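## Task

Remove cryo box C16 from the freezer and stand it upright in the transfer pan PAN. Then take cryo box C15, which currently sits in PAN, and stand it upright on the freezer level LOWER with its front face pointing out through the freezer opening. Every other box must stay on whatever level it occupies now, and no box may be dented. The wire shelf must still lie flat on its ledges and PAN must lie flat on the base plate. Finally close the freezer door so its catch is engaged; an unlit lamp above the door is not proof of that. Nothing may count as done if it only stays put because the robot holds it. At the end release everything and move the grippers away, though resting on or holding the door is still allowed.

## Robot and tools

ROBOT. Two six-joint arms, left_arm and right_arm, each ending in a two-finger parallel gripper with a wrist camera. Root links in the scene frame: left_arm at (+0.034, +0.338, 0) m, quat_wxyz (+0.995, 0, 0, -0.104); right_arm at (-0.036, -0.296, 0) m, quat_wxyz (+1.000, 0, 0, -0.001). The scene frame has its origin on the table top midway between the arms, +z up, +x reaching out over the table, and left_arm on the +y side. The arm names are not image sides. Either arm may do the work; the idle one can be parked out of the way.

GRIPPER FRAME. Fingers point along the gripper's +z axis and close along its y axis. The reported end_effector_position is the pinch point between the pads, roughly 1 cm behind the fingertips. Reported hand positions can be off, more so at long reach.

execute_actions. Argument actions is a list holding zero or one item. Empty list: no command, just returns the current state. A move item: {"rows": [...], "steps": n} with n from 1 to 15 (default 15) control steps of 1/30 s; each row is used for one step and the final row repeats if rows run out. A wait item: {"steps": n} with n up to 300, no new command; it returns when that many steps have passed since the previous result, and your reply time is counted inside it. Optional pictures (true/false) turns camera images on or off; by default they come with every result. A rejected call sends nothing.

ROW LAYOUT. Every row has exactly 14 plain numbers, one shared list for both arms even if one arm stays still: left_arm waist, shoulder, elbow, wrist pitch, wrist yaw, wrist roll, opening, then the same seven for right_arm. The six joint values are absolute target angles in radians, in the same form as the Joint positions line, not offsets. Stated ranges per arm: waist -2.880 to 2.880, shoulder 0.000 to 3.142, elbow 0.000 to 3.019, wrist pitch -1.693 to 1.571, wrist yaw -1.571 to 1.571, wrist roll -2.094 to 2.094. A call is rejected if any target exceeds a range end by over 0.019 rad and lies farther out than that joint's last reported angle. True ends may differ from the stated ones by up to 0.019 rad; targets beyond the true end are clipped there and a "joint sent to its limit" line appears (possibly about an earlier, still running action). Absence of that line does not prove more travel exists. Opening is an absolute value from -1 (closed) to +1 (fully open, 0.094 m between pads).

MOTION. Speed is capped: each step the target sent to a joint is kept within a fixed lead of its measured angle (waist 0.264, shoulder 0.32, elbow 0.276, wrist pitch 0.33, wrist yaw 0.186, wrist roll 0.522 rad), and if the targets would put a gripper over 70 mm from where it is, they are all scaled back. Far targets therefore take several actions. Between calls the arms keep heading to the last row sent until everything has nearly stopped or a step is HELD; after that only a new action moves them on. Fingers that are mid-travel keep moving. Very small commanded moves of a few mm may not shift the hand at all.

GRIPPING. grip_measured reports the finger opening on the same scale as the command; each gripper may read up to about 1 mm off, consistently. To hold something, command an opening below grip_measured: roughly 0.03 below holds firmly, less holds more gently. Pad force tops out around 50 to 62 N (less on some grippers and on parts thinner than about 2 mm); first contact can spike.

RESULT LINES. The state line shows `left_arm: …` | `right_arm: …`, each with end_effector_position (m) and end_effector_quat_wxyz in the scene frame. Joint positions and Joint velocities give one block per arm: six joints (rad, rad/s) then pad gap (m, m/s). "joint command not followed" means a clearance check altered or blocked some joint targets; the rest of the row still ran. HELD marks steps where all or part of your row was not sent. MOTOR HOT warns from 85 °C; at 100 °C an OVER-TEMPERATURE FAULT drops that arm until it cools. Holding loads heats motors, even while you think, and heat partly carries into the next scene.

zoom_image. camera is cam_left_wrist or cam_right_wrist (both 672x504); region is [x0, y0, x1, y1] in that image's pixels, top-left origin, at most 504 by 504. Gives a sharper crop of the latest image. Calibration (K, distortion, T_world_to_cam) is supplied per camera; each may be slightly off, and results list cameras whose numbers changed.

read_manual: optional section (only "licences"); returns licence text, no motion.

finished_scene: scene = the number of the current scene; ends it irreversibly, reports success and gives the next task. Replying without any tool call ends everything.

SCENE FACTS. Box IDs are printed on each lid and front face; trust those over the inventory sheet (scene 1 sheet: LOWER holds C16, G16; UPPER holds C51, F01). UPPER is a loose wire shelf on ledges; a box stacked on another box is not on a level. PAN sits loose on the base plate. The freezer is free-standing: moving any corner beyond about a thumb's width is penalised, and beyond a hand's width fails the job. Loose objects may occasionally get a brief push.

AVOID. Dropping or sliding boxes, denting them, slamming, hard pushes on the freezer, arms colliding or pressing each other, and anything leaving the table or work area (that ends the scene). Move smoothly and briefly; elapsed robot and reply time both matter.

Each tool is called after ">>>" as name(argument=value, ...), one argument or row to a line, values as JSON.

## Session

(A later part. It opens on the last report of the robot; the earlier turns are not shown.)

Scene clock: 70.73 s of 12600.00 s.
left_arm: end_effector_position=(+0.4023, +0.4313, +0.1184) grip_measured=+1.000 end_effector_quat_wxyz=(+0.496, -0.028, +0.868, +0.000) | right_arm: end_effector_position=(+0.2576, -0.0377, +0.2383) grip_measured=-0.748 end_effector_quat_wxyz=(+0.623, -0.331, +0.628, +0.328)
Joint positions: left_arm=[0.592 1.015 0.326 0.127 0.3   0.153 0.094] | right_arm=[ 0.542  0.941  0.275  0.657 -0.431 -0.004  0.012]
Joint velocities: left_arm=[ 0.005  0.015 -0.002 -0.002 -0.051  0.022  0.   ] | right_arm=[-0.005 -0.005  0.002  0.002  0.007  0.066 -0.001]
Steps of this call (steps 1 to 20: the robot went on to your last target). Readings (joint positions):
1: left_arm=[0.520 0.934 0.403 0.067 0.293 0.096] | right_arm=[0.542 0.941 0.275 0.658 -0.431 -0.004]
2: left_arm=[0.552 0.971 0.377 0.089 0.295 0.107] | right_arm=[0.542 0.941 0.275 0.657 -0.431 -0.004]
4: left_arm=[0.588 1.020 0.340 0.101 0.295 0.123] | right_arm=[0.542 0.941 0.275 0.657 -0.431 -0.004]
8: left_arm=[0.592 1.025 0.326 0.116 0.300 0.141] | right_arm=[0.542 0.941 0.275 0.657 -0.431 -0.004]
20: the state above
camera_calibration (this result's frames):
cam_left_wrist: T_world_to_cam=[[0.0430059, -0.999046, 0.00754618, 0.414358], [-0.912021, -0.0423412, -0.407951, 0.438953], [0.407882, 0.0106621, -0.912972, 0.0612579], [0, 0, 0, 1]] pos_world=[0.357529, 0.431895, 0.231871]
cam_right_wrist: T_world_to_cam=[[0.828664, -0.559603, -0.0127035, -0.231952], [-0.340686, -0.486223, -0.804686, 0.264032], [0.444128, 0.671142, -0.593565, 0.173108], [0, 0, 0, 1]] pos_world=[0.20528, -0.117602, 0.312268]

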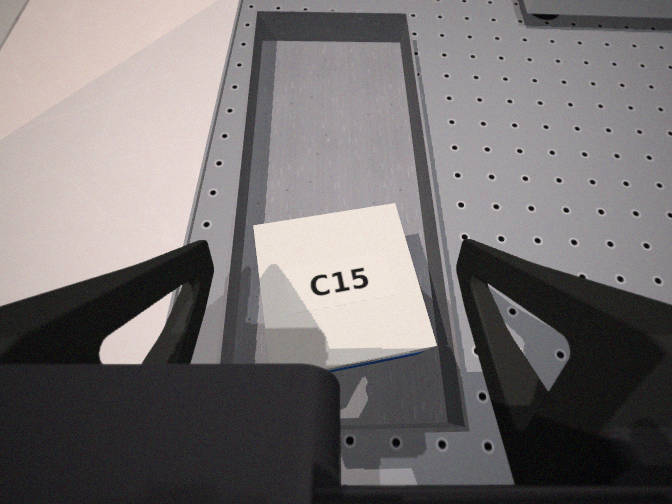

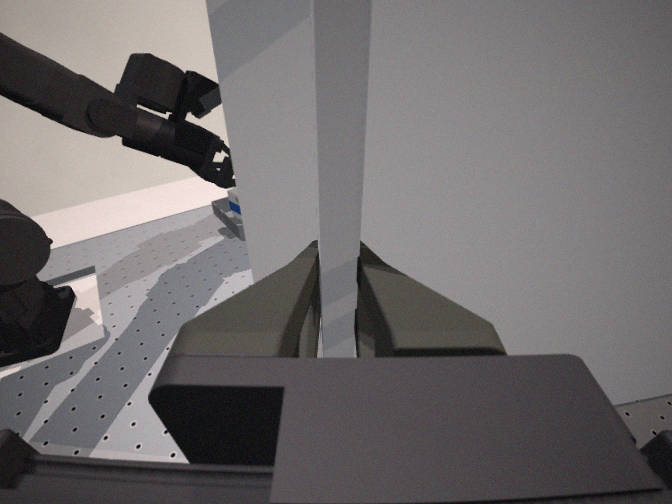

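>>> execute_actions(
  actions=[
    {"rows":[[0.53,1.0,0.35,0.17,0.18,0.1,1,0.562,0.93,0.30,0.66,-0.44,0,-0.85],[0.53,1.0,0.35,0.17,0.18,0.1,1,0.562,0.93,0.30,0.66,-0.44,0,-0.85],[0.465,1.0,0.35,0.17,0.066,0.02,1,0.562,0.93,0.30,0.66,-0.44,0,-0.85],[0.465,1.0,0.35,0.17,0.066,0.02,1,0.562,0.93,0.30,0.66,-0.44,0,-0.85],[0.465,1.0,0.35,0.17,0.066,0.02,1,0.562,0.93,0.30,0.66,-0.44,0,-0.85],[0.465,1.0,0.35,0.17,0.066,0.02,1,0.562,0.93,0.30,0.66,-0.44,0,-0.85],[0.465,1.05,0.34,0.25,0.066,0.02,1,0.562,0.93,0.30,0.66,-0.44,0,-0.85],[0.465,1.1,0.33,0.31,0.066,0.02,1,0.562,0.93,0.30,0.66,-0.44,0,-0.85],[0.465,1.14,0.32,0.37,0.066,0.02,1,0.562,0.93,0.30,0.66,-0.44,0,-0.85],[0.465,1.18,0.315,0.42,0.066,0.02,1,0.562,0.93,0.30,0.66,-0.44,0,-0.85]],"steps":15},
  ],
  pictures=false,
)

>>> execute_actions(
  actions=[
    {"steps":12},
  ],
)

Scene clock: 74.50 s of 12600.00 s.
left_arm: end_effector_position=(+0.4317, +0.4287, +0.1015) grip_measured=+1.000 end_effector_quat_wxyz=(+0.516, -0.072, +0.852, +0.047) | right_arm: end_effector_position=(+0.2576, -0.0377, +0.2383) grip_measured=-0.748 end_effector_quat_wxyz=(+0.623, -0.331, +0.628, +0.328)
Joint positions: left_arm=[0.464 1.188 0.319 0.388 0.07  0.042 0.094] | right_arm=[ 0.542  0.941  0.275  0.657 -0.431 -0.004  0.012]
Joint velocities: left_arm=[-0.015  0.122 -0.095  0.032 -0.051 -0.007  0.   ] | right_arm=[-0.005 -0.015 -0.007  0.002 -0.051 -0.007  0.001]
Steps of this call (steps 1 to 15: the robot went on to your last target; steps 16 to 98: nothing new was sent; steps 99 to 113: all 15 steps of this action). Readings (joint positions):
99: left_arm=[0.585 1.015 0.326 0.131 0.247 0.149] | right_arm=[0.542 0.941 0.275 0.657 -0.431 -0.004]
100: left_arm=[0.573 1.015 0.326 0.136 0.205 0.141] | right_arm=[0.542 0.941 0.275 0.657 -0.431 -0.004]
102: left_arm=[0.525 1.014 0.326 0.144 0.094 0.106] | right_arm=[0.542 0.941 0.275 0.657 -0.431 -0.004]
106: left_arm=[0.464 1.027 0.325 0.195 0.074 0.066] | right_arm=[0.542 0.941 0.275 0.657 -0.431 -0.004]
113: the state above

Scene clock: 74.90 s of 12600.00 s.
left_arm: end_effector_position=(+0.4309, +0.4285, +0.1007) grip_measured=+1.000 end_effector_quat_wxyz=(+0.518, -0.075, +0.851, +0.046) | right_arm: end_effector_position=(+0.2576, -0.0377, +0.2383) grip_measured=-0.748 end_effector_quat_wxyz=(+0.623, -0.331, +0.628, +0.328)
Joint positions: left_arm=[0.464 1.19  0.314 0.397 0.07  0.037 0.094] | right_arm=[ 0.542  0.941  0.275  0.657 -0.431 -0.004  0.012]
Joint velocities: left_arm=[ 0.005 -0.005 -0.012 -0.002 -0.051  0.066  0.   ] | right_arm=[ 0.005 -0.005 -0.002 -0.027  0.066  0.007 -0.   ]
Steps of this call (steps 1 to 12: the robot went on to your last target). Readings (joint positions):
1: left_arm=[0.464 1.190 0.316 0.388 0.070 0.041] | right_arm=[0.542 0.941 0.275 0.657 -0.431 -0.004]
2: left_arm=[0.464 1.190 0.314 0.390 0.070 0.041] | right_arm=[0.542 0.941 0.275 0.657 -0.431 -0.004]
4: left_arm=[0.464 1.190 0.314 0.393 0.070 0.039] | right_arm=[0.542 0.941 0.275 0.657 -0.431 -0.004]
8: left_arm=[0.464 1.190 0.314 0.396 0.070 0.038] | right_arm=[0.542 0.941 0.275 0.657 -0.431 -0.004]
12: the state above
camera_calibration (this result's frames):
cam_left_wrist: T_world_to_cam=[[0.170042, -0.98523, -0.020179, 0.352624], [-0.877422, -0.142051, -0.458206, 0.490583], [0.448572, 0.0956199, -0.888617, -0.0228337], [0, 0, 0, 1]] pos_world=[0.38073, 0.419287, 0.211613]
cam_right_wrist: T_world_to_cam=[[0.828664, -0.559603, -0.0127035, -0.231952], [-0.340686, -0.486223, -0.804686, 0.264032], [0.444128, 0.671142, -0.593565, 0.173108], [0, 0, 0, 1]] pos_world=[0.20528, -0.117602, 0.312268]

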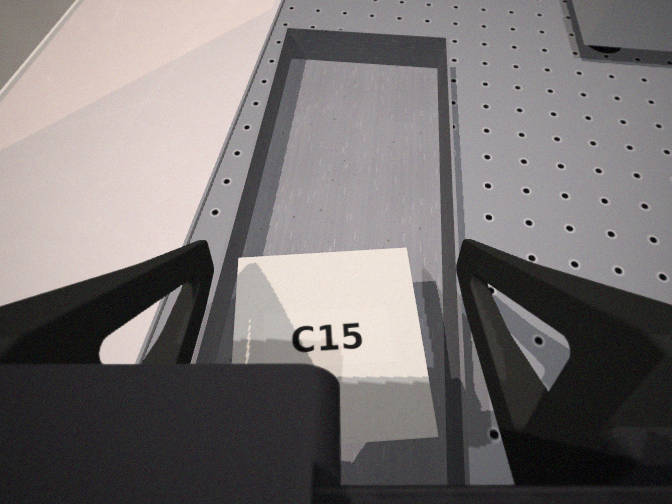

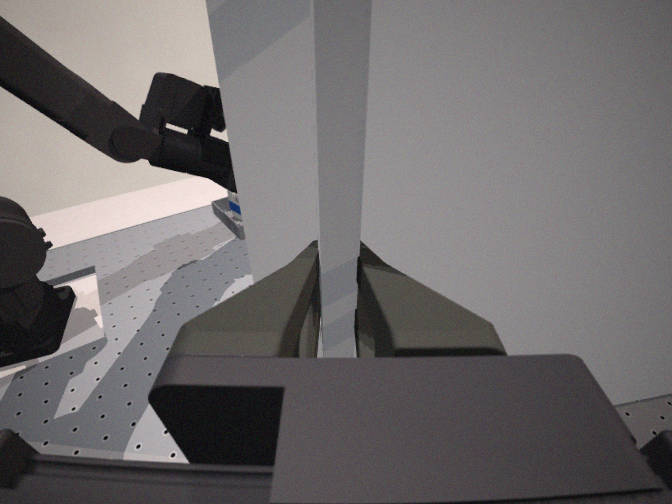

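>>> execute_actions(
  actions=[
    {"rows":[[0.465,1.2,0.28,0.46,0.035,0.0,1,0.562,0.93,0.30,0.66,-0.44,0,-0.85],[0.465,1.2,0.27,0.47,0.035,0.0,1,0.562,0.93,0.30,0.66,-0.44,0,-0.85],[0.465,1.22,0.26,0.5,0.035,0.0,1,0.562,0.93,0.30,0.66,-0.44,0,-0.85],[0.465,1.245,0.255,0.53,0.035,0.0,1,0.562,0.93,0.30,0.66,-0.44,0,-0.85],[0.465,1.27,0.25,0.56,0.035,0.0,1,0.562,0.93,0.30,0.66,-0.44,0,-0.85],[0.465,1.295,0.245,0.59,0.035,0.0,1,0.562,0.93,0.30,0.66,-0.44,0,-0.85],[0.465,1.32,0.24,0.62,0.035,0.0,1,0.562,0.93,0.30,0.66,-0.44,0,-0.85],[0.465,1.34,0.235,0.64,0.035,0.0,1,0.562,0.93,0.30,0.66,-0.44,0,-0.85]],"steps":15},
  ],
  pictures=false,
)

>>> execute_actions(
  actions=[
    {"steps":12},
  ],
)

Scene clock: 79.33 s of 12600.00 s.
left_arm: end_effector_position=(+0.4126, +0.4292, +0.0549) grip_measured=+1.000 end_effector_quat_wxyz=(+0.508, -0.092, +0.855, +0.052) | right_arm: end_effector_position=(+0.2576, -0.0377, +0.2383) grip_measured=-0.748 end_effector_quat_wxyz=(+0.623, -0.331, +0.628, +0.328)
Joint positions: left_arm=[0.464 1.346 0.235 0.613 0.039 0.017 0.094] | right_arm=[ 0.542  0.941  0.275  0.657 -0.431 -0.004  0.012]
Joint velocities: left_arm=[-0.005 -0.005 -0.002  0.081 -0.022  0.007  0.   ] | right_arm=[ 0.005 -0.005  0.002 -0.007  0.007  0.037  0.   ]
Steps of this call (steps 1 to 15: the robot went on to your last target; steps 16 to 118: nothing new was sent; steps 119 to 133: all 15 steps of this action). Readings (joint positions):
119: left_arm=[0.464 1.190 0.311 0.404 0.057 0.034] | right_arm=[0.542 0.941 0.275 0.657 -0.431 -0.004]
120: left_arm=[0.464 1.190 0.303 0.421 0.045 0.030] | right_arm=[0.542 0.941 0.275 0.657 -0.431 -0.004]
122: left_arm=[0.464 1.196 0.280 0.462 0.041 0.025] | right_arm=[0.542 0.941 0.275 0.657 -0.431 -0.004]
126: left_arm=[0.464 1.277 0.247 0.568 0.040 0.020] | right_arm=[0.542 0.941 0.275 0.657 -0.431 -0.004]
133: the state above

Scene clock: 79.73 s of 12600.00 s.
left_arm: end_effector_position=(+0.4131, +0.4293, +0.0557) grip_measured=+1.000 end_effector_quat_wxyz=(+0.510, -0.092, +0.854, +0.052) | right_arm: end_effector_position=(+0.2576, -0.0377, +0.2383) grip_measured=-0.748 end_effector_quat_wxyz=(+0.623, -0.331, +0.628, +0.328)
Joint positions: left_arm=[0.464 1.346 0.235 0.616 0.039 0.017 0.094] | right_arm=[ 0.542  0.941  0.275  0.657 -0.431 -0.004  0.012]
Joint velocities: left_arm=[ 0.005 -0.005 -0.007  0.012 -0.095  0.066  0.   ] | right_arm=[ 0.005 -0.005 -0.007  0.007  0.022  0.037 -0.   ]
Steps of this call (steps 1 to 12: the robot went on to your last target). Readings (joint positions):
1: left_arm=[0.464 1.346 0.235 0.615 0.039 0.017] | right_arm=[0.542 0.941 0.275 0.657 -0.431 -0.004]
2: left_arm=[0.464 1.346 0.235 0.616 0.039 0.017] | right_arm=[0.542 0.941 0.275 0.657 -0.431 -0.004]
4: left_arm=[0.464 1.346 0.235 0.616 0.039 0.017] | right_arm=[0.542 0.941 0.275 0.657 -0.431 -0.004]
8: left_arm=[0.464 1.346 0.235 0.616 0.039 0.017] | right_arm=[0.542 0.941 0.275 0.657 -0.431 -0.004]
12: the state above
camera_calibration (this result's frames):
cam_left_wrist: T_world_to_cam=[[0.206036, -0.978424, -0.015366, 0.337518], [-0.878405, -0.178009, -0.443529, 0.469461], [0.431224, 0.10488, -0.896129, -0.0512887], [0, 0, 0, 1]] pos_world=[0.364953, 0.419182, 0.167444]
cam_right_wrist: T_world_to_cam=[[0.828664, -0.559603, -0.0127035, -0.231952], [-0.340686, -0.486223, -0.804686, 0.264032], [0.444128, 0.671142, -0.593565, 0.173108], [0, 0, 0, 1]] pos_world=[0.20528, -0.117602, 0.312268]

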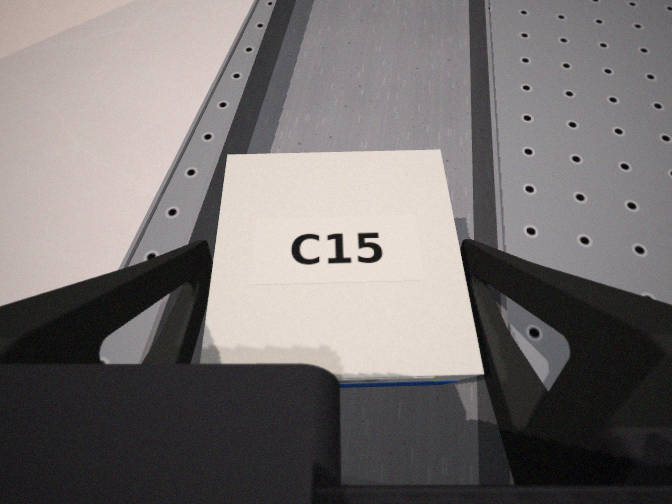

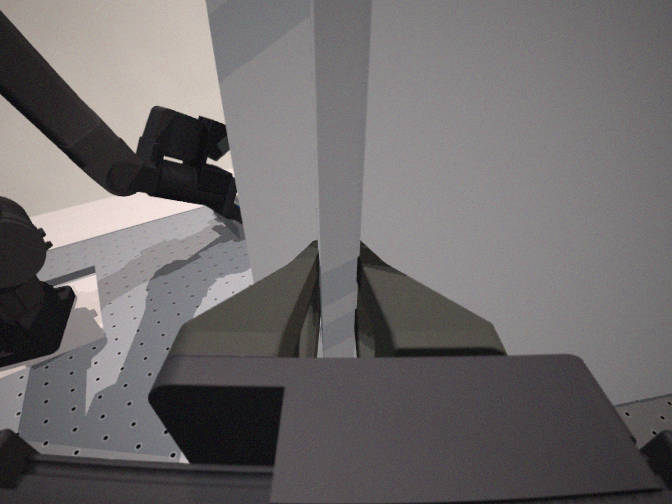

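>>> execute_actions(
  actions=[
    {"rows":[[0.465,1.34,0.235,0.64,0.035,0.0,0.9,0.562,0.93,0.30,0.66,-0.44,0,-0.85],[0.465,1.34,0.235,0.64,0.035,0.0,0.85,0.562,0.93,0.30,0.66,-0.44,0,-0.85],[0.465,1.34,0.235,0.64,0.035,0.0,0.8,0.562,0.93,0.30,0.66,-0.44,0,-0.85],[0.465,1.34,0.235,0.64,0.035,0.0,0.77,0.562,0.93,0.30,0.66,-0.44,0,-0.85],[0.465,1.34,0.235,0.64,0.035,0.0,0.74,0.562,0.93,0.30,0.66,-0.44,0,-0.85],[0.465,1.34,0.235,0.64,0.035,0.0,0.72,0.562,0.93,0.30,0.66,-0.44,0,-0.85],[0.465,1.34,0.235,0.64,0.035,0.0,0.70,0.562,0.93,0.30,0.66,-0.44,0,-0.85],[0.465,1.34,0.235,0.64,0.035,0.0,0.68,0.562,0.93,0.30,0.66,-0.44,0,-0.85],[0.465,1.34,0.235,0.64,0.035,0.0,0.66,0.562,0.93,0.30,0.66,-0.44,0,-0.85]],"steps":12},
  ],
  pictures=false,
)

>>> execute_actions(
  actions=[
    {"rows":[[0.465,1.34,0.235,0.64,0.035,0.0,0.65,0.562,0.93,0.30,0.66,-0.44,0,-0.85],[0.465,1.34,0.235,0.64,0.035,0.0,0.64,0.562,0.93,0.30,0.66,-0.44,0,-0.85],[0.465,1.34,0.235,0.64,0.035,0.0,0.63,0.562,0.93,0.30,0.66,-0.44,0,-0.85]],"steps":6},
  ],
  pictures=false,
)

Scene clock: 86.93 s of 12600.00 s.
left_arm: end_effector_position=(+0.4131, +0.4293, +0.0557) grip_measured=+0.663 end_effector_quat_wxyz=(+0.510, -0.092, +0.854, +0.052) | right_arm: end_effector_position=(+0.2576, -0.0377, +0.2383) grip_measured=-0.748 end_effector_quat_wxyz=(+0.623, -0.331, +0.628, +0.328)
Joint positions: left_arm=[0.464 1.346 0.235 0.616 0.039 0.016 0.078] | right_arm=[ 0.542  0.941  0.275  0.657 -0.431 -0.004  0.012]
Joint velocities: left_arm=[-0.015 -0.005  0.012 -0.007 -0.022 -0.022 -0.001] | right_arm=[ 0.005 -0.005  0.007 -0.012 -0.037 -0.081  0.   ]
Steps of this call (steps 1 to 15: the robot went on to your last target; steps 16 to 204: nothing new was sent; steps 205 to 216: all 12 steps of this action). Readings (joint positions):
205: left_arm=[0.464 1.346 0.235 0.616 0.039 0.016] | right_arm=[0.542 0.941 0.275 0.657 -0.431 -0.004]
206: left_arm=[0.464 1.346 0.235 0.616 0.039 0.016] | right_arm=[0.542 0.941 0.275 0.657 -0.431 -0.004]
208: left_arm=[0.464 1.346 0.235 0.616 0.039 0.016] | right_arm=[0.542 0.941 0.275 0.657 -0.431 -0.004]
212: left_arm=[0.464 1.346 0.235 0.616 0.039 0.016] | right_arm=[0.542 0.941 0.275 0.657 -0.431 -0.004]
216: the state above

Scene clock: 87.13 s of 12600.00 s.
left_arm: end_effector_position=(+0.4131, +0.4293, +0.0557) grip_measured=+0.633 end_effector_quat_wxyz=(+0.510, -0.092, +0.854, +0.052) | right_arm: end_effector_position=(+0.2576, -0.0377, +0.2383) grip_measured=-0.748 end_effector_quat_wxyz=(+0.623, -0.331, +0.628, +0.328)
Joint positions: left_arm=[0.464 1.346 0.235 0.616 0.039 0.016 0.077] | right_arm=[ 0.542  0.941  0.275  0.657 -0.431 -0.004  0.012]
Joint velocities: left_arm=[-0.005  0.005 -0.012  0.007  0.037 -0.007  0.   ] | right_arm=[-0.015 -0.015 -0.002 -0.022 -0.037 -0.051 -0.001]
Steps of this call (steps 1 to 6: all 6 steps of this action). Readings (joint positions):
1: left_arm=[0.464 1.346 0.235 0.616 0.039 0.016] | right_arm=[0.542 0.941 0.275 0.657 -0.431 -0.004]
2: left_arm=[0.464 1.346 0.235 0.616 0.039 0.016] | right_arm=[0.542 0.941 0.275 0.657 -0.431 -0.004]
4: left_arm=[0.464 1.346 0.235 0.616 0.039 0.016] | right_arm=[0.542 0.941 0.275 0.657 -0.431 -0.004]
6: the state above

>>> execute_actions(
  actions=[
    {"rows":[[0.465,1.34,0.235,0.64,0.035,0.0,0.62,0.562,0.93,0.30,0.66,-0.44,0,-0.85],[0.465,1.34,0.235,0.64,0.035,0.0,0.61,0.562,0.93,0.30,0.66,-0.44,0,-0.85],[0.465,1.34,0.235,0.64,0.035,0.0,0.60,0.562,0.93,0.30,0.66,-0.44,0,-0.85]],"steps":7},
  ],
  pictures=false,
)

Scene clock: 89.07 s of 12600.00 s.
left_arm: end_effector_position=(+0.4131, +0.4293, +0.0557) grip_measured=+0.603 end_effector_quat_wxyz=(+0.510, -0.092, +0.854, +0.052) | right_arm: end_effector_position=(+0.2576, -0.0377, +0.2383) grip_measured=-0.748 end_effector_quat_wxyz=(+0.623, -0.331, +0.628, +0.328)
Joint positions: left_arm=[0.464 1.346 0.235 0.616 0.039 0.016 0.075] | right_arm=[ 0.542  0.941  0.275  0.657 -0.431 -0.004  0.012]
Joint velocities: left_arm=[ 0.015 -0.005 -0.002  0.002  0.022  0.037 -0.   ] | right_arm=[-0.005  0.005 -0.017  0.002 -0.007  0.022 -0.001]
Steps of this call (steps 1 to 15: the robot went on to your last target; steps 16 to 51: nothing new was sent; steps 52 to 58: all 7 steps of this action). Readings (joint positions):
52: left_arm=[0.464 1.346 0.235 0.616 0.039 0.016] | right_arm=[0.542 0.941 0.275 0.657 -0.431 -0.004]
53: left_arm=[0.464 1.346 0.235 0.616 0.039 0.016] | right_arm=[0.542 0.941 0.275 0.657 -0.431 -0.004]
55: left_arm=[0.464 1.346 0.235 0.616 0.039 0.016] | right_arm=[0.542 0.941 0.275 0.657 -0.431 -0.004]
58: the state above

>>> execute_actions(
  actions=[
    {"rows":[[0.465,1.34,0.235,0.64,0.035,0.0,0.59,0.562,0.93,0.30,0.66,-0.44,0,-0.85],[0.465,1.34,0.235,0.64,0.035,0.0,0.58,0.562,0.93,0.30,0.66,-0.44,0,-0.85],[0.465,1.34,0.235,0.64,0.035,0.0,0.57,0.562,0.93,0.30,0.66,-0.44,0,-0.85]],"steps":7},
  ],
)

Scene clock: 91.27 s of 12600.00 s.
left_arm: end_effector_position=(+0.4131, +0.4293, +0.0557) grip_measured=+0.575 end_effector_quat_wxyz=(+0.510, -0.092, +0.854, +0.052) | right_arm: end_effector_position=(+0.2576, -0.0377, +0.2383) grip_measured=-0.748 end_effector_quat_wxyz=(+0.623, -0.331, +0.628, +0.328)
Joint positions: left_arm=[0.464 1.346 0.235 0.616 0.039 0.016 0.074] | right_arm=[ 0.542  0.941  0.275  0.657 -0.431 -0.004  0.012]
Joint velocities: left_arm=[-0.005 -0.005  0.002 -0.007  0.022 -0.066 -0.   ] | right_arm=[-0.005 -0.005 -0.012 -0.012 -0.037 -0.037 -0.001]
Steps of this call (steps 1 to 15: the robot went on to your last target; steps 16 to 59: nothing new was sent; steps 60 to 66: all 7 steps of this action). Readings (joint positions):
60: left_arm=[0.464 1.346 0.235 0.616 0.039 0.016] | right_arm=[0.542 0.941 0.275 0.657 -0.431 -0.004]
61: left_arm=[0.464 1.346 0.235 0.616 0.039 0.016] | right_arm=[0.542 0.941 0.275 0.657 -0.431 -0.004]
63: left_arm=[0.464 1.346 0.235 0.616 0.039 0.016] | right_arm=[0.542 0.941 0.275 0.657 -0.431 -0.004]
66: the state above
camera_calibration (this result's frames):
cam_left_wrist: T_world_to_cam=[[0.206392, -0.978359, -0.0146944, 0.337305], [-0.878278, -0.178618, -0.443534, 0.46967], [0.431311, 0.104448, -0.896137, -0.0511386], [0, 0, 0, 1]] pos_world=[0.364941, 0.419238, 0.167444]
cam_right_wrist: T_world_to_cam=[[0.828664, -0.559603, -0.0127035, -0.231952], [-0.340686, -0.486223, -0.804686, 0.264032], [0.444128, 0.671142, -0.593565, 0.173108], [0, 0, 0, 1]] pos_world=[0.20528, -0.117602, 0.312268]

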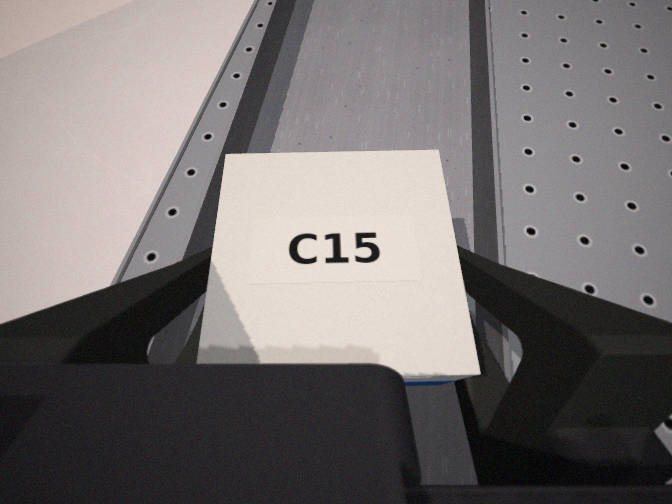

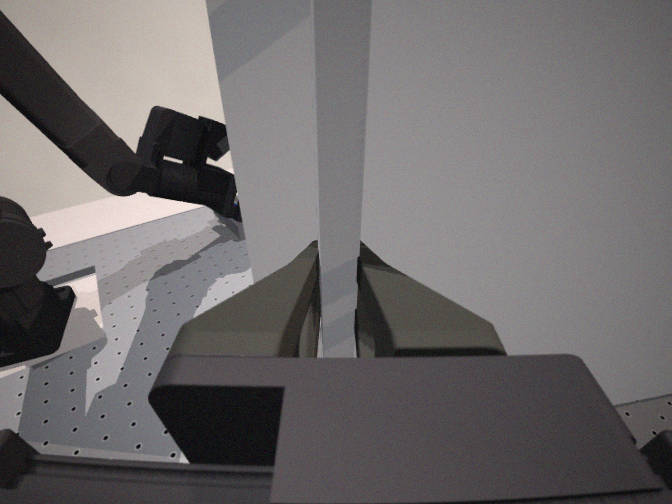

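>>> execute_actions(
  actions=[
    {"rows":[[0.465,1.34,0.235,0.64,0.035,0.0,0.56,0.562,0.93,0.30,0.66,-0.44,0,-0.85],[0.465,1.34,0.235,0.64,0.035,0.0,0.55,0.562,0.93,0.30,0.66,-0.44,0,-0.85],[0.465,1.34,0.235,0.64,0.035,0.0,0.545,0.562,0.93,0.30,0.66,-0.44,0,-0.85]],"steps":7},
  ],
  pictures=false,
)

Scene clock: 92.90 s of 12600.00 s.
left_arm: end_effector_position=(+0.4131, +0.4293, +0.0557) grip_measured=+0.557 end_effector_quat_wxyz=(+0.510, -0.092, +0.854, +0.052) | right_arm: end_effector_position=(+0.2576, -0.0377, +0.2383) grip_measured=-0.748 end_effector_quat_wxyz=(+0.623, -0.331, +0.628, +0.328)
Joint positions: left_arm=[0.464 1.346 0.235 0.616 0.039 0.015 0.073] | right_arm=[ 0.542  0.941  0.275  0.657 -0.431 -0.004  0.012]
Joint velocities: left_arm=[ 0.005 -0.005 -0.002  0.017 -0.066  0.022 -0.   ] | right_arm=[-0.005  0.005 -0.012  0.002  0.022 -0.007 -0.   ]
Steps of this call (steps 1 to 15: the robot went on to your last target; steps 16 to 42: nothing new was sent; steps 43 to 49: all 7 steps of this action). Readings (joint positions):
43: left_arm=[0.464 1.346 0.235 0.616 0.039 0.016] | right_arm=[0.542 0.941 0.275 0.657 -0.431 -0.004]
44: left_arm=[0.464 1.346 0.235 0.616 0.039 0.015] | right_arm=[0.542 0.941 0.275 0.657 -0.431 -0.004]
46: left_arm=[0.464 1.346 0.235 0.616 0.039 0.015] | right_arm=[0.542 0.941 0.275 0.657 -0.431 -0.004]
49: the state above

>>> execute_actions(
  actions=[
    {"rows":[[0.465,1.34,0.235,0.64,0.035,0.0,0.537,0.562,0.93,0.30,0.66,-0.44,0,-0.85],[0.465,1.3,0.27,0.58,0.035,0.0,0.537,0.562,0.93,0.30,0.66,-0.44,0,-0.85],[0.465,1.26,0.29,0.53,0.035,0.0,0.537,0.562,0.93,0.30,0.66,-0.44,0,-0.85],[0.465,1.22,0.31,0.475,0.035,0.0,0.537,0.562,0.93,0.30,0.66,-0.44,0,-0.85],[0.465,1.18,0.33,0.42,0.035,0.0,0.537,0.562,0.93,0.30,0.66,-0.44,0,-0.85],[0.465,1.14,0.35,0.36,0.035,0.0,0.537,0.562,0.93,0.30,0.66,-0.44,0,-0.85],[0.465,1.10,0.37,0.30,0.035,0.0,0.537,0.562,0.93,0.30,0.66,-0.44,0,-0.85],[0.465,1.06,0.39,0.24,0.035,0.0,0.537,0.562,0.93,0.30,0.66,-0.44,0,-0.85],[0.465,1.03,0.42,0.18,0.035,0.0,0.537,0.562,0.93,0.30,0.66,-0.44,0,-0.85],[0.465,1.0,0.45,0.12,0.035,0.0,0.537,0.562,0.93,0.30,0.66,-0.44,0,-0.85],[0.465,1.0,0.50,0.07,0.035,0.0,0.537,0.562,0.93,0.30,0.66,-0.44,0,-0.85],[0.465,1.0,0.55,0.02,0.035,0.0,0.537,0.562,0.93,0.30,0.66,-0.44,0,-0.85],[0.465,1.0,0.60,-0.04,0.035,0.0,0.537,0.562,0.93,0.30,0.66,-0.44,0,-0.85]],"steps":15},
  ],
  pictures=false,
)

>>> execute_actions(
  actions=[
    {"rows":[[0.42,1.0,0.60,-0.04,0,0.0,0.537,0.562,0.93,0.30,0.66,-0.44,0,-0.85],[0.37,1.0,0.60,-0.04,0,0.0,0.537,0.562,0.93,0.30,0.66,-0.44,0,-0.85],[0.31,1.0,0.60,-0.04,0,0.0,0.537,0.562,0.93,0.30,0.66,-0.44,0,-0.85],[0.25,1.0,0.60,-0.04,0,0.0,0.537,0.562,0.93,0.30,0.66,-0.44,0,-0.85],[0.19,1.0,0.60,-0.04,0,0.0,0.537,0.562,0.93,0.30,0.66,-0.44,0,-0.85],[0.13,1.0,0.60,-0.04,0,0.0,0.537,0.562,0.93,0.30,0.66,-0.44,0,-0.85],[0.07,1.0,0.60,-0.04,0,0.0,0.537,0.562,0.93,0.30,0.66,-0.44,0,-0.85],[0.01,1.0,0.60,-0.04,0,0.0,0.537,0.562,0.93,0.30,0.66,-0.44,0,-0.85],[-0.05,1.0,0.60,-0.04,0,0.0,0.537,0.562,0.93,0.30,0.66,-0.44,0,-0.85],[-0.1,1.0,0.60,-0.04,0,0.0,0.537,0.562,0.93,0.30,0.66,-0.44,0,-0.85],[-0.15,1.0,0.60,-0.04,0,0.0,0.537,0.562,0.93,0.30,0.66,-0.44,0,-0.85],[-0.2,1.0,0.60,-0.04,0,0.0,0.537,0.562,0.93,0.30,0.66,-0.44,0,-0.85]],"steps":15},
  ],
)

Scene clock: 99.70 s of 12600.00 s.
left_arm: end_effector_position=(+0.4380, +0.4358, +0.1605) grip_measured=+0.552 end_effector_quat_wxyz=(+0.499, -0.094, +0.860, +0.050) | right_arm: end_effector_position=(+0.2576, -0.0377, +0.2383) grip_measured=-0.748 end_effector_quat_wxyz=(+0.623, -0.331, +0.628, +0.328)
Joint positions: left_arm=[0.464 1.016 0.448 0.048 0.039 0.015 0.073] | right_arm=[ 0.542  0.941  0.275  0.657 -0.431 -0.004  0.012]
Joint velocities: left_arm=[-0.005 -0.034  0.877 -0.96   0.037 -0.066 -0.001] | right_arm=[-0.015 -0.015  0.032 -0.012 -0.022 -0.125  0.   ]
Steps of this call (steps 1 to 15: the robot went on to your last target; steps 16 to 189: nothing new was sent; steps 190 to 204: all 15 steps of this action). Readings (joint positions):
190: left_arm=[0.464 1.346 0.235 0.616 0.039 0.015] | right_arm=[0.542 0.941 0.275 0.657 -0.431 -0.004]
191: left_arm=[0.464 1.344 0.235 0.612 0.039 0.015] | right_arm=[0.542 0.941 0.275 0.657 -0.431 -0.004]
193: left_arm=[0.464 1.316 0.242 0.561 0.039 0.015] | right_arm=[0.542 0.941 0.275 0.657 -0.431 -0.004]
197: left_arm=[0.464 1.175 0.281 0.357 0.039 0.015] | right_arm=[0.542 0.941 0.275 0.657 -0.431 -0.004]
204: the state above

Scene clock: 100.20 s of 12600.00 s.
left_arm: end_effector_position=(+0.4325, +0.1562, +0.2000) grip_measured=+0.552 end_effector_quat_wxyz=(+0.500, +0.189, +0.838, -0.107) | right_arm: end_effector_position=(+0.2576, -0.0377, +0.2383) grip_measured=-0.748 end_effector_quat_wxyz=(+0.623, -0.331, +0.628, +0.328)
Joint positions: left_arm=[-0.216  1.016  0.553 -0.034  0.006  0.014  0.073] | right_arm=[ 0.542  0.941  0.275  0.657 -0.431 -0.004  0.012]
Joint velocities: left_arm=[-0.601 -0.005  0.002 -0.027 -0.007 -0.037  0.001] | right_arm=[-0.015 -0.005 -0.012 -0.042 -0.022 -0.037 -0.   ]
Steps of this call (steps 1 to 15: all 15 steps of this action). Readings (joint positions):
1: left_arm=[0.460 1.016 0.478 0.019 0.024 0.015] | right_arm=[0.542 0.941 0.275 0.657 -0.431 -0.004]
2: left_arm=[0.449 1.016 0.504 -0.002 0.007 0.015] | right_arm=[0.542 0.941 0.275 0.657 -0.431 -0.004]
4: left_arm=[0.391 1.016 0.540 -0.018 -0.003 0.014] | right_arm=[0.542 0.941 0.275 0.657 -0.431 -0.004]
8: left_arm=[0.168 1.016 0.553 -0.024 -0.003 0.014] | right_arm=[0.542 0.941 0.275 0.657 -0.431 -0.004]
15: the state above
camera_calibration (this result's frames):
cam_left_wrist: T_world_to_cam=[[-0.427302, -0.903637, -0.0292231, 0.333544], [-0.806131, 0.395431, -0.440213, 0.380365], [0.409348, -0.164546, -0.897418, 0.150072], [0, 0, 0, 1]] pos_world=[0.387717, 0.175689, 0.311866]
cam_right_wrist: T_world_to_cam=[[0.828664, -0.559603, -0.0127035, -0.231952], [-0.340686, -0.486223, -0.804686, 0.264032], [0.444128, 0.671142, -0.593565, 0.173108], [0, 0, 0, 1]] pos_world=[0.20528, -0.117602, 0.312268]

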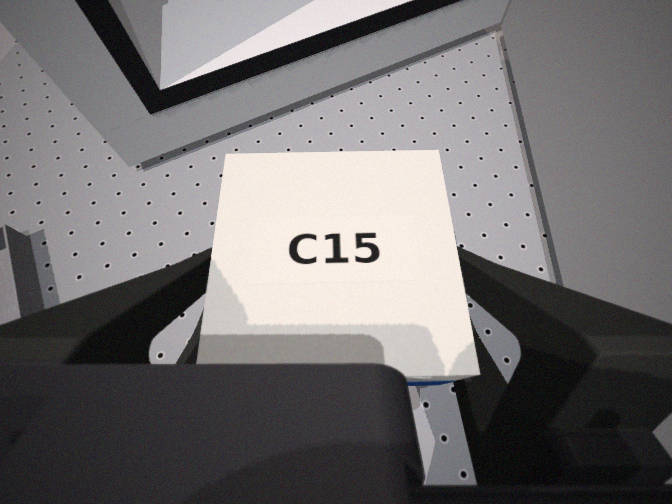

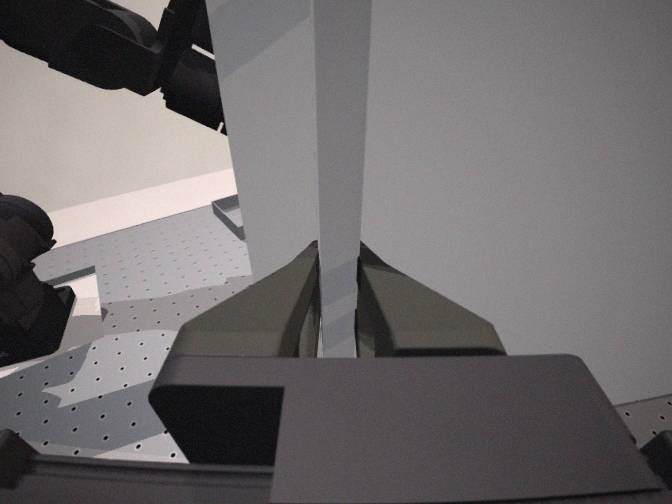

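>>> execute_actions(
  actions=[
    {"rows":[[-0.22,1.05,0.62,-0.03,-0.03,-0.03,0.537,0.562,0.93,0.30,0.66,-0.44,0,-0.85],[-0.235,1.1,0.66,-0.03,-0.06,-0.05,0.537,0.562,0.93,0.30,0.66,-0.44,0,-0.85],[-0.25,1.15,0.70,-0.02,-0.10,-0.07,0.537,0.562,0.93,0.30,0.66,-0.44,0,-0.85],[-0.265,1.2,0.74,-0.02,-0.13,-0.09,0.537,0.562,0.93,0.30,0.66,-0.44,0,-0.85],[-0.28,1.25,0.78,-0.01,-0.16,-0.11,0.537,0.562,0.93,0.30,0.66,-0.44,0,-0.85],[-0.295,1.3,0.82,-0.01,-0.20,-0.13,0.537,0.562,0.93,0.30,0.66,-0.44,0,-0.85],[-0.31,1.35,0.865,0,-0.23,-0.15,0.537,0.562,0.93,0.30,0.66,-0.44,0,-0.85],[-0.325,1.4,0.91,0,-0.26,-0.17,0.537,0.562,0.93,0.30,0.66,-0.44,0,-0.85],[-0.34,1.45,0.955,0.01,-0.30,-0.19,0.537,0.562,0.93,0.30,0.66,-0.44,0,-0.85],[-0.35,1.5,1.0,0.01,-0.33,-0.21,0.537,0.562,0.93,0.30,0.66,-0.44,0,-0.85],[-0.36,1.55,1.045,0.02,-0.36,-0.23,0.537,0.562,0.93,0.30,0.66,-0.44,0,-0.85],[-0.37,1.6,1.09,0.02,-0.39,-0.25,0.537,0.562,0.93,0.30,0.66,-0.44,0,-0.85],[-0.38,1.65,1.14,0.03,-0.41,-0.26,0.537,0.562,0.93,0.30,0.66,-0.44,0,-0.85],[-0.384,1.7,1.185,0.03,-0.425,-0.27,0.537,0.562,0.93,0.30,0.66,-0.44,0,-0.85]],"steps":15},
  ],
  pictures=false,
)

>>> execute_actions(
  actions=[
    {"steps":25},
  ],
)

Scene clock: 111.63 s of 12600.00 s.
left_arm: end_effector_position=(+0.5794, +0.0741, +0.1607) grip_measured=+0.552 end_effector_quat_wxyz=(+0.485, +0.082, +0.871, +0.002) | right_arm: end_effector_position=(+0.2576, -0.0377, +0.2383) grip_measured=-0.748 end_effector_quat_wxyz=(+0.623, -0.331, +0.628, +0.328)
Joint positions: left_arm=[-0.351  1.585  0.991 -0.018 -0.394 -0.165  0.073] | right_arm=[ 0.542  0.941  0.275  0.657 -0.431 -0.004  0.012]
Joint velocities: left_arm=[-0.239  1.294  1.165  0.085 -0.374 -0.374 -0.001] | right_arm=[ 0.024 -0.005  0.002  0.012 -0.051  0.022 -0.   ]
Steps of this call (steps 1 to 15: the robot went on to your last target; steps 16 to 300: nothing new was sent; then 0.93 s passed at rest; steps 301 to 315: all 15 steps of this action). Readings (joint positions):
301: left_arm=[-0.208 1.017 0.553 -0.036 -0.009 0.010] | right_arm=[0.542 0.941 0.275 0.657 -0.431 -0.004]
302: left_arm=[-0.211 1.025 0.556 -0.036 -0.033 0.002] | right_arm=[0.542 0.941 0.275 0.657 -0.431 -0.004]
304: left_arm=[-0.225 1.076 0.586 -0.036 -0.100 -0.020] | right_arm=[0.542 0.941 0.275 0.657 -0.431 -0.004]
308: left_arm=[-0.273 1.265 0.720 -0.036 -0.213 -0.070] | right_arm=[0.542 0.941 0.275 0.657 -0.431 -0.004]
315: the state above

Scene clock: 112.47 s of 12600.00 s.
left_arm: end_effector_position=(+0.6167, +0.0301, +0.1492) grip_measured=+0.552 end_effector_quat_wxyz=(+0.494, +0.049, +0.868, -0.021) | right_arm: end_effector_position=(+0.2576, -0.0377, +0.2383) grip_measured=-0.748 end_effector_quat_wxyz=(+0.623, -0.331, +0.628, +0.328)
Joint positions: left_arm=[-0.383  1.728  1.129  0.007 -0.42  -0.253  0.073] | right_arm=[ 0.542  0.941  0.275  0.657 -0.431 -0.004  0.012]
Joint velocities: left_arm=[ 0.005 -0.024  0.002 -0.007 -0.007 -0.022 -0.   ] | right_arm=[-0.005 -0.015 -0.022 -0.002 -0.022  0.066 -0.   ]
Steps of this call (steps 1 to 25: the robot went on to your last target). Readings (joint positions):
1: left_arm=[-0.359 1.627 1.031 -0.014 -0.406 -0.180] | right_arm=[0.542 0.941 0.275 0.657 -0.431 -0.004]
2: left_arm=[-0.365 1.664 1.069 -0.008 -0.413 -0.194] | right_arm=[0.542 0.941 0.275 0.657 -0.431 -0.004]
4: left_arm=[-0.376 1.715 1.118 0.003 -0.415 -0.215] | right_arm=[0.542 0.941 0.275 0.657 -0.431 -0.004]
8: left_arm=[-0.383 1.728 1.129 0.006 -0.418 -0.238] | right_arm=[0.542 0.941 0.275 0.657 -0.431 -0.004]
25: the state above
camera_calibration (this result's frames):
cam_left_wrist: T_world_to_cam=[[-0.111391, -0.993268, -0.0317855, 0.10504], [-0.906642, 0.114669, -0.40602, 0.621716], [0.406931, -0.0164087, -0.913311, 0.00776594], [0, 0, 0, 1]] pos_world=[0.572214, 0.0331683, 0.26286]
cam_right_wrist: T_world_to_cam=[[0.828664, -0.559603, -0.0127035, -0.231952], [-0.340686, -0.486223, -0.804686, 0.264032], [0.444128, 0.671142, -0.593565, 0.173108], [0, 0, 0, 1]] pos_world=[0.20528, -0.117602, 0.312268]

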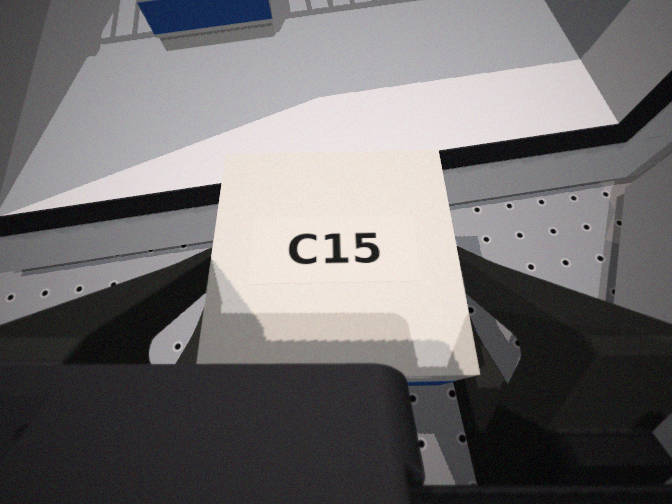

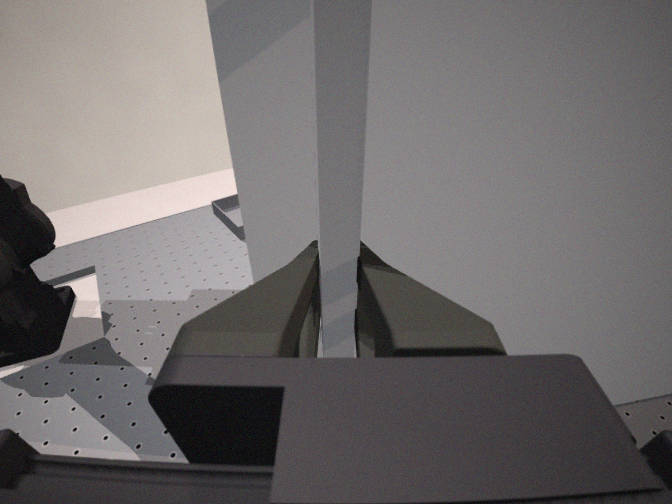

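>>> execute_actions(
  actions=[
    {"rows":[[-0.384,1.72,1.22,0.02,-0.43,-0.27,0.537,0.562,0.93,0.30,0.66,-0.44,0,-0.85],[-0.384,1.72,1.25,0.01,-0.43,-0.27,0.537,0.562,0.93,0.30,0.66,-0.44,0,-0.85],[-0.384,1.73,1.28,0.0,-0.43,-0.27,0.537,0.562,0.93,0.30,0.66,-0.44,0,-0.85],[-0.382,1.75,1.31,-0.01,-0.44,-0.27,0.537,0.562,0.93,0.30,0.66,-0.44,0,-0.85],[-0.38,1.77,1.34,-0.02,-0.44,-0.27,0.537,0.562,0.93,0.30,0.66,-0.44,0,-0.85],[-0.38,1.79,1.37,-0.03,-0.44,-0.27,0.537,0.562,0.93,0.30,0.66,-0.44,0,-0.85],[-0.378,1.81,1.40,-0.04,-0.45,-0.27,0.537,0.562,0.93,0.30,0.66,-0.44,0,-0.85],[-0.376,1.83,1.43,-0.05,-0.45,-0.27,0.537,0.562,0.93,0.30,0.66,-0.44,0,-0.85],[-0.374,1.85,1.46,-0.06,-0.45,-0.27,0.537,0.562,0.93,0.30,0.66,-0.44,0,-0.85],[-0.372,1.87,1.49,-0.07,-0.45,-0.28,0.537,0.562,0.93,0.30,0.66,-0.44,0,-0.85],[-0.37,1.89,1.52,-0.08,-0.46,-0.28,0.537,0.562,0.93,0.30,0.66,-0.44,0,-0.85],[-0.37,1.91,1.55,-0.09,-0.46,-0.28,0.537,0.562,0.93,0.30,0.66,-0.44,0,-0.85],[-0.368,1.93,1.58,-0.10,-0.46,-0.28,0.537,0.562,0.93,0.30,0.66,-0.44,0,-0.85],[-0.366,1.95,1.61,-0.11,-0.46,-0.28,0.537,0.562,0.93,0.30,0.66,-0.44,0,-0.85],[-0.364,1.97,1.64,-0.12,-0.47,-0.28,0.537,0.562,0.93,0.30,0.66,-0.44,0,-0.85]],"steps":15},
  ],
  pictures=false,
)

>>> execute_actions(
  actions=[
    {"rows":[[-0.363,1.99,1.67,-0.13,-0.47,-0.29,0.537,0.562,0.93,0.30,0.66,-0.44,0,-0.85],[-0.363,2.01,1.70,-0.14,-0.47,-0.29,0.537,0.562,0.93,0.30,0.66,-0.44,0,-0.85],[-0.363,2.03,1.725,-0.15,-0.47,-0.29,0.537,0.562,0.93,0.30,0.66,-0.44,0,-0.85],[-0.363,2.05,1.75,-0.16,-0.47,-0.29,0.537,0.562,0.93,0.30,0.66,-0.44,0,-0.85],[-0.363,2.07,1.76,-0.165,-0.47,-0.29,0.537,0.562,0.93,0.30,0.66,-0.44,0,-0.85],[-0.363,2.08,1.77,-0.17,-0.47,-0.29,0.537,0.562,0.93,0.30,0.66,-0.44,0,-0.85],[-0.363,2.09,1.77,-0.17,-0.47,-0.29,0.537,0.562,0.93,0.30,0.66,-0.44,0,-0.85]],"steps":15},
  ],
)

Scene clock: 122.23 s of 12600.00 s.
left_arm: end_effector_position=(+0.7166, -0.0273, +0.2182) grip_measured=+0.552 end_effector_quat_wxyz=(+0.543, +0.019, +0.839, -0.033) | right_arm: end_effector_position=(+0.2576, -0.0377, +0.2383) grip_measured=-0.748 end_effector_quat_wxyz=(+0.623, -0.331, +0.628, +0.328)
Joint positions: left_arm=[-0.381  1.913  1.531 -0.09  -0.459 -0.261  0.073] | right_arm=[ 0.542  0.941  0.275  0.657 -0.431 -0.004  0.012]
Joint velocities: left_arm=[ 0.015  0.581  0.799 -0.325 -0.227 -0.11  -0.001] | right_arm=[ 0.005 -0.005  0.007  0.012  0.007  0.081 -0.001]
Steps of this call (steps 1 to 15: the robot went on to your last target; steps 16 to 90: nothing new was sent; then 6.27 s passed at rest; steps 91 to 105: all 15 steps of this action). Readings (joint positions):
91: left_arm=[-0.383 1.728 1.130 0.007 -0.422 -0.254] | right_arm=[0.542 0.941 0.275 0.657 -0.431 -0.004]
92: left_arm=[-0.383 1.728 1.134 0.006 -0.423 -0.254] | right_arm=[0.542 0.941 0.275 0.657 -0.431 -0.004]
94: left_arm=[-0.383 1.732 1.158 -0.000 -0.428 -0.254] | right_arm=[0.542 0.941 0.275 0.657 -0.431 -0.004]
98: left_arm=[-0.383 1.777 1.282 -0.030 -0.442 -0.254] | right_arm=[0.542 0.941 0.275 0.657 -0.431 -0.004]
105: the state above

Scene clock: 122.73 s of 12600.00 s.
left_arm: end_effector_position=(+0.7583, -0.0454, +0.1500) grip_measured=+0.552 end_effector_quat_wxyz=(+0.510, +0.019, +0.860, -0.009) | right_arm: end_effector_position=(+0.2576, -0.0377, +0.2383) grip_measured=-0.748 end_effector_quat_wxyz=(+0.623, -0.331, +0.628, +0.328)
Joint positions: left_arm=[-0.373  2.104  1.702 -0.167 -0.469 -0.277  0.073] | right_arm=[ 0.542  0.941  0.275  0.657 -0.431 -0.004  0.012]
Joint velocities: left_arm=[ 0.005 -0.005 -0.002  0.002  0.022 -0.037 -0.001] | right_arm=[-0.005 -0.005  0.007  0.002 -0.007 -0.022 -0.   ]
Steps of this call (steps 1 to 15: all 15 steps of this action). Readings (joint positions):
1: left_arm=[-0.380 1.933 1.558 -0.101 -0.462 -0.263] | right_arm=[0.542 0.941 0.275 0.657 -0.431 -0.004]
2: left_arm=[-0.378 1.954 1.585 -0.112 -0.463 -0.265] | right_arm=[0.542 0.941 0.275 0.657 -0.431 -0.004]
4: left_arm=[-0.375 1.997 1.638 -0.133 -0.464 -0.268] | right_arm=[0.542 0.941 0.275 0.657 -0.431 -0.004]
8: left_arm=[-0.373 2.069 1.697 -0.157 -0.466 -0.271] | right_arm=[0.542 0.941 0.275 0.657 -0.431 -0.004]
15: the state above
camera_calibration (this result's frames):
cam_left_wrist: T_world_to_cam=[[-0.0468399, -0.998625, -0.0235232, -0.00462334], [-0.897921, 0.0524108, -0.437026, 0.754307], [0.437658, 0.000651748, -0.899141, -0.0750729], [0, 0, 0, 1]] pos_world=[0.709947, -0.0441019, 0.262041]
cam_right_wrist: T_world_to_cam=[[0.828664, -0.559603, -0.0127035, -0.231952], [-0.340686, -0.486223, -0.804686, 0.264032], [0.444128, 0.671142, -0.593565, 0.173108], [0, 0, 0, 1]] pos_world=[0.20528, -0.117602, 0.312268]

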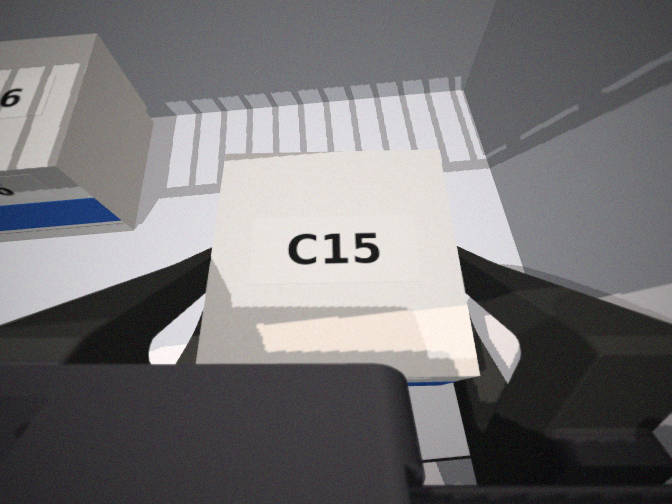

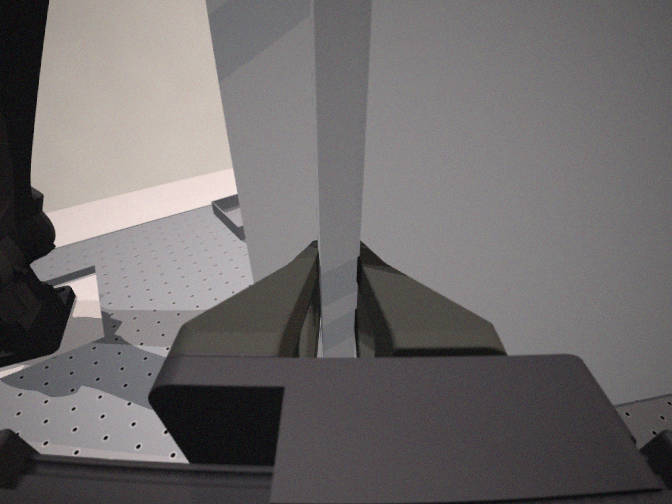

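>>> execute_actions(
  actions=[
    {"rows":[[-0.363,2.12,1.79,-0.17,-0.47,-0.29,0.537,0.562,0.93,0.30,0.66,-0.44,0,-0.85],[-0.363,2.13,1.80,-0.17,-0.47,-0.29,0.537,0.562,0.93,0.30,0.66,-0.44,0,-0.85],[-0.363,2.14,1.81,-0.17,-0.47,-0.29,0.537,0.562,0.93,0.30,0.66,-0.44,0,-0.85],[-0.363,2.15,1.82,-0.17,-0.47,-0.29,0.537,0.562,0.93,0.30,0.66,-0.44,0,-0.85],[-0.363,2.16,1.83,-0.17,-0.47,-0.29,0.537,0.562,0.93,0.30,0.66,-0.44,0,-0.85],[-0.363,2.17,1.835,-0.17,-0.47,-0.29,0.537,0.562,0.93,0.30,0.66,-0.44,0,-0.85]],"steps":15},
  ],
)

Scene clock: 127.23 s of 12600.00 s.
left_arm: end_effector_position=(+0.7745, -0.0550, +0.1477) grip_measured=+0.552 end_effector_quat_wxyz=(+0.517, +0.015, +0.856, -0.013) | right_arm: end_effector_position=(+0.2576, -0.0377, +0.2383) grip_measured=-0.748 end_effector_quat_wxyz=(+0.623, -0.331, +0.628, +0.328)
Joint positions: left_arm=[-0.372  2.153  1.769 -0.167 -0.471 -0.28   0.073] | right_arm=[ 0.542  0.941  0.275  0.657 -0.431 -0.004  0.012]
Joint velocities: left_arm=[-0.005  0.005 -0.017  0.002  0.051 -0.081 -0.   ] | right_arm=[-0.015 -0.015 -0.012 -0.002  0.022 -0.007  0.   ]
Steps of this call (steps 1 to 15: the robot went on to your last target; steps 16 to 90: nothing new was sent; then 1.00 s passed at rest; steps 91 to 105: all 15 steps of this action). Readings (joint positions):
91: left_arm=[-0.372 2.105 1.702 -0.167 -0.469 -0.277] | right_arm=[0.542 0.941 0.275 0.657 -0.431 -0.004]
92: left_arm=[-0.372 2.107 1.706 -0.167 -0.469 -0.277] | right_arm=[0.542 0.941 0.275 0.657 -0.431 -0.004]
94: left_arm=[-0.372 2.118 1.723 -0.167 -0.469 -0.277] | right_arm=[0.542 0.941 0.275 0.657 -0.431 -0.004]
98: left_arm=[-0.372 2.150 1.763 -0.167 -0.471 -0.279] | right_arm=[0.542 0.941 0.275 0.657 -0.431 -0.004]
105: the state above
camera_calibration (this result's frames):
cam_left_wrist: T_world_to_cam=[[-0.0430601, -0.999001, -0.0119818, -0.0181433], [-0.890997, 0.0438247, -0.451888, 0.764655], [0.451962, -0.00878258, -0.891994, -0.0968962], [0, 0, 0, 1]] pos_world=[0.724318, -0.0524869, 0.25889]
cam_right_wrist: T_world_to_cam=[[0.828664, -0.559603, -0.0127035, -0.231952], [-0.340686, -0.486223, -0.804686, 0.264032], [0.444128, 0.671142, -0.593565, 0.173108], [0, 0, 0, 1]] pos_world=[0.20528, -0.117602, 0.312268]

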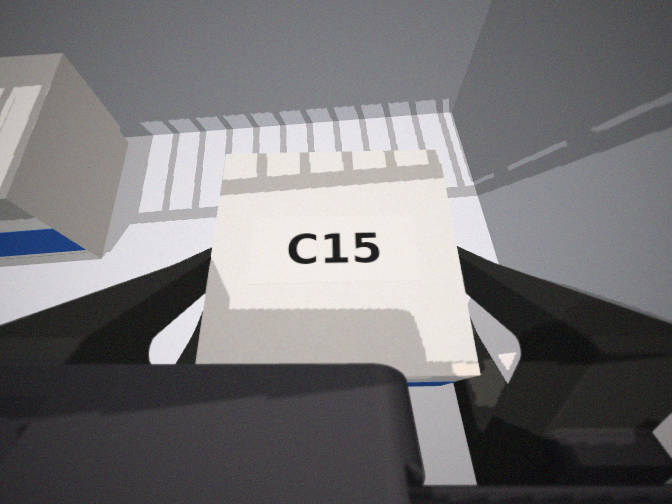

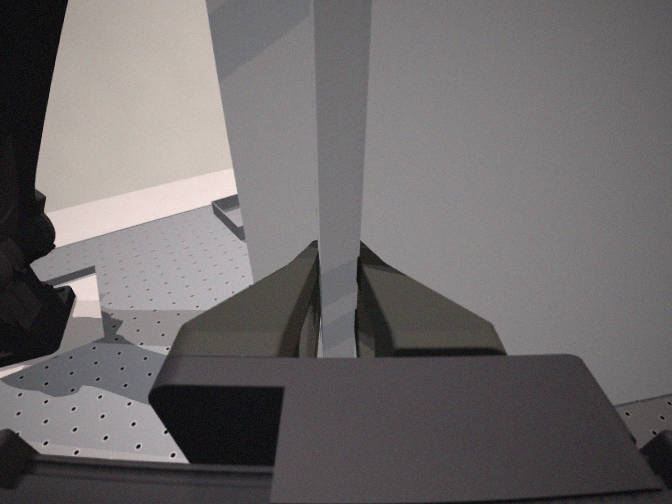

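>>> execute_actions(
  actions=[
    {"rows":[[-0.363,2.18,1.835,-0.17,-0.47,-0.29,0.537,0.562,0.93,0.30,0.66,-0.44,0,-0.85],[-0.363,2.185,1.835,-0.17,-0.47,-0.29,0.537,0.562,0.93,0.30,0.66,-0.44,0,-0.85],[-0.363,2.19,1.835,-0.17,-0.47,-0.29,0.537,0.562,0.93,0.30,0.66,-0.44,0,-0.85]],"steps":12},
  ],
)

Scene clock: 129.20 s of 12600.00 s.
left_arm: end_effector_position=(+0.7756, -0.0558, +0.1470) grip_measured=+0.552 end_effector_quat_wxyz=(+0.517, +0.015, +0.856, -0.013) | right_arm: end_effector_position=(+0.2576, -0.0377, +0.2383) grip_measured=-0.748 end_effector_quat_wxyz=(+0.623, -0.331, +0.628, +0.328)
Joint positions: left_arm=[-0.372  2.157  1.774 -0.167 -0.471 -0.28   0.073] | right_arm=[ 0.542  0.941  0.275  0.657 -0.431 -0.004  0.012]
Joint velocities: left_arm=[-0.005 -0.005 -0.007 -0.002 -0.022 -0.007  0.001] | right_arm=[ 0.005 -0.005  0.017  0.022 -0.007  0.007 -0.   ]
Steps of this call (steps 1 to 15: the robot went on to your last target; steps 16 to 47: nothing new was sent; steps 48 to 59: all 12 steps of this action). Readings (joint positions):
48: left_arm=[-0.372 2.153 1.769 -0.167 -0.471 -0.280] | right_arm=[0.542 0.941 0.275 0.657 -0.431 -0.004]
49: left_arm=[-0.372 2.153 1.769 -0.167 -0.471 -0.280] | right_arm=[0.542 0.941 0.275 0.657 -0.431 -0.004]
51: left_arm=[-0.372 2.155 1.771 -0.167 -0.471 -0.280] | right_arm=[0.542 0.941 0.275 0.657 -0.431 -0.004]
55: left_arm=[-0.372 2.157 1.774 -0.167 -0.471 -0.280] | right_arm=[0.542 0.941 0.275 0.657 -0.431 -0.004]
59: the state above
camera_calibration (this result's frames):
cam_left_wrist: T_world_to_cam=[[-0.0430526, -0.999006, -0.011591, -0.018916], [-0.890709, 0.0436353, -0.452475, 0.765244], [0.452531, -0.00915598, -0.891702, -0.0985456], [0, 0, 0, 1]] pos_world=[0.72539, -0.0531912, 0.258161]
cam_right_wrist: T_world_to_cam=[[0.828664, -0.559603, -0.0127035, -0.231952], [-0.340686, -0.486223, -0.804686, 0.264032], [0.444128, 0.671142, -0.593565, 0.173108], [0, 0, 0, 1]] pos_world=[0.20528, -0.117602, 0.312268]

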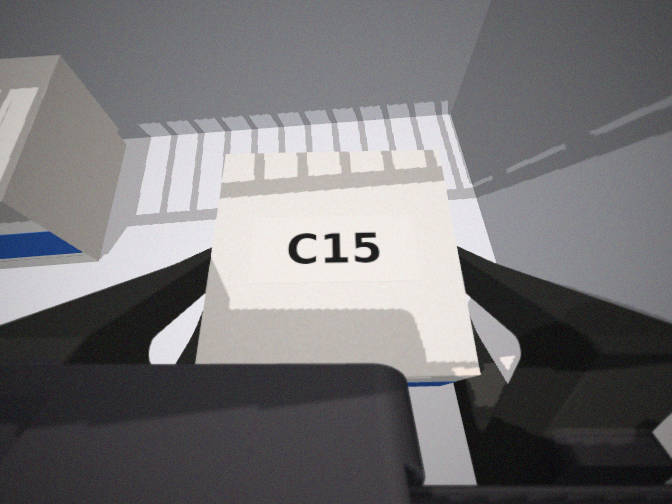

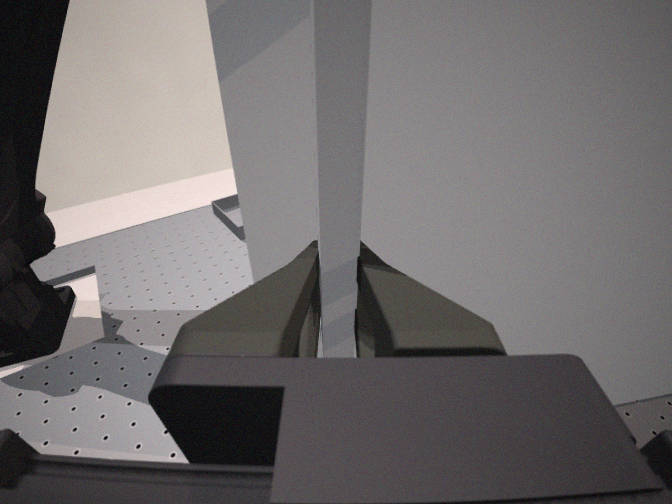

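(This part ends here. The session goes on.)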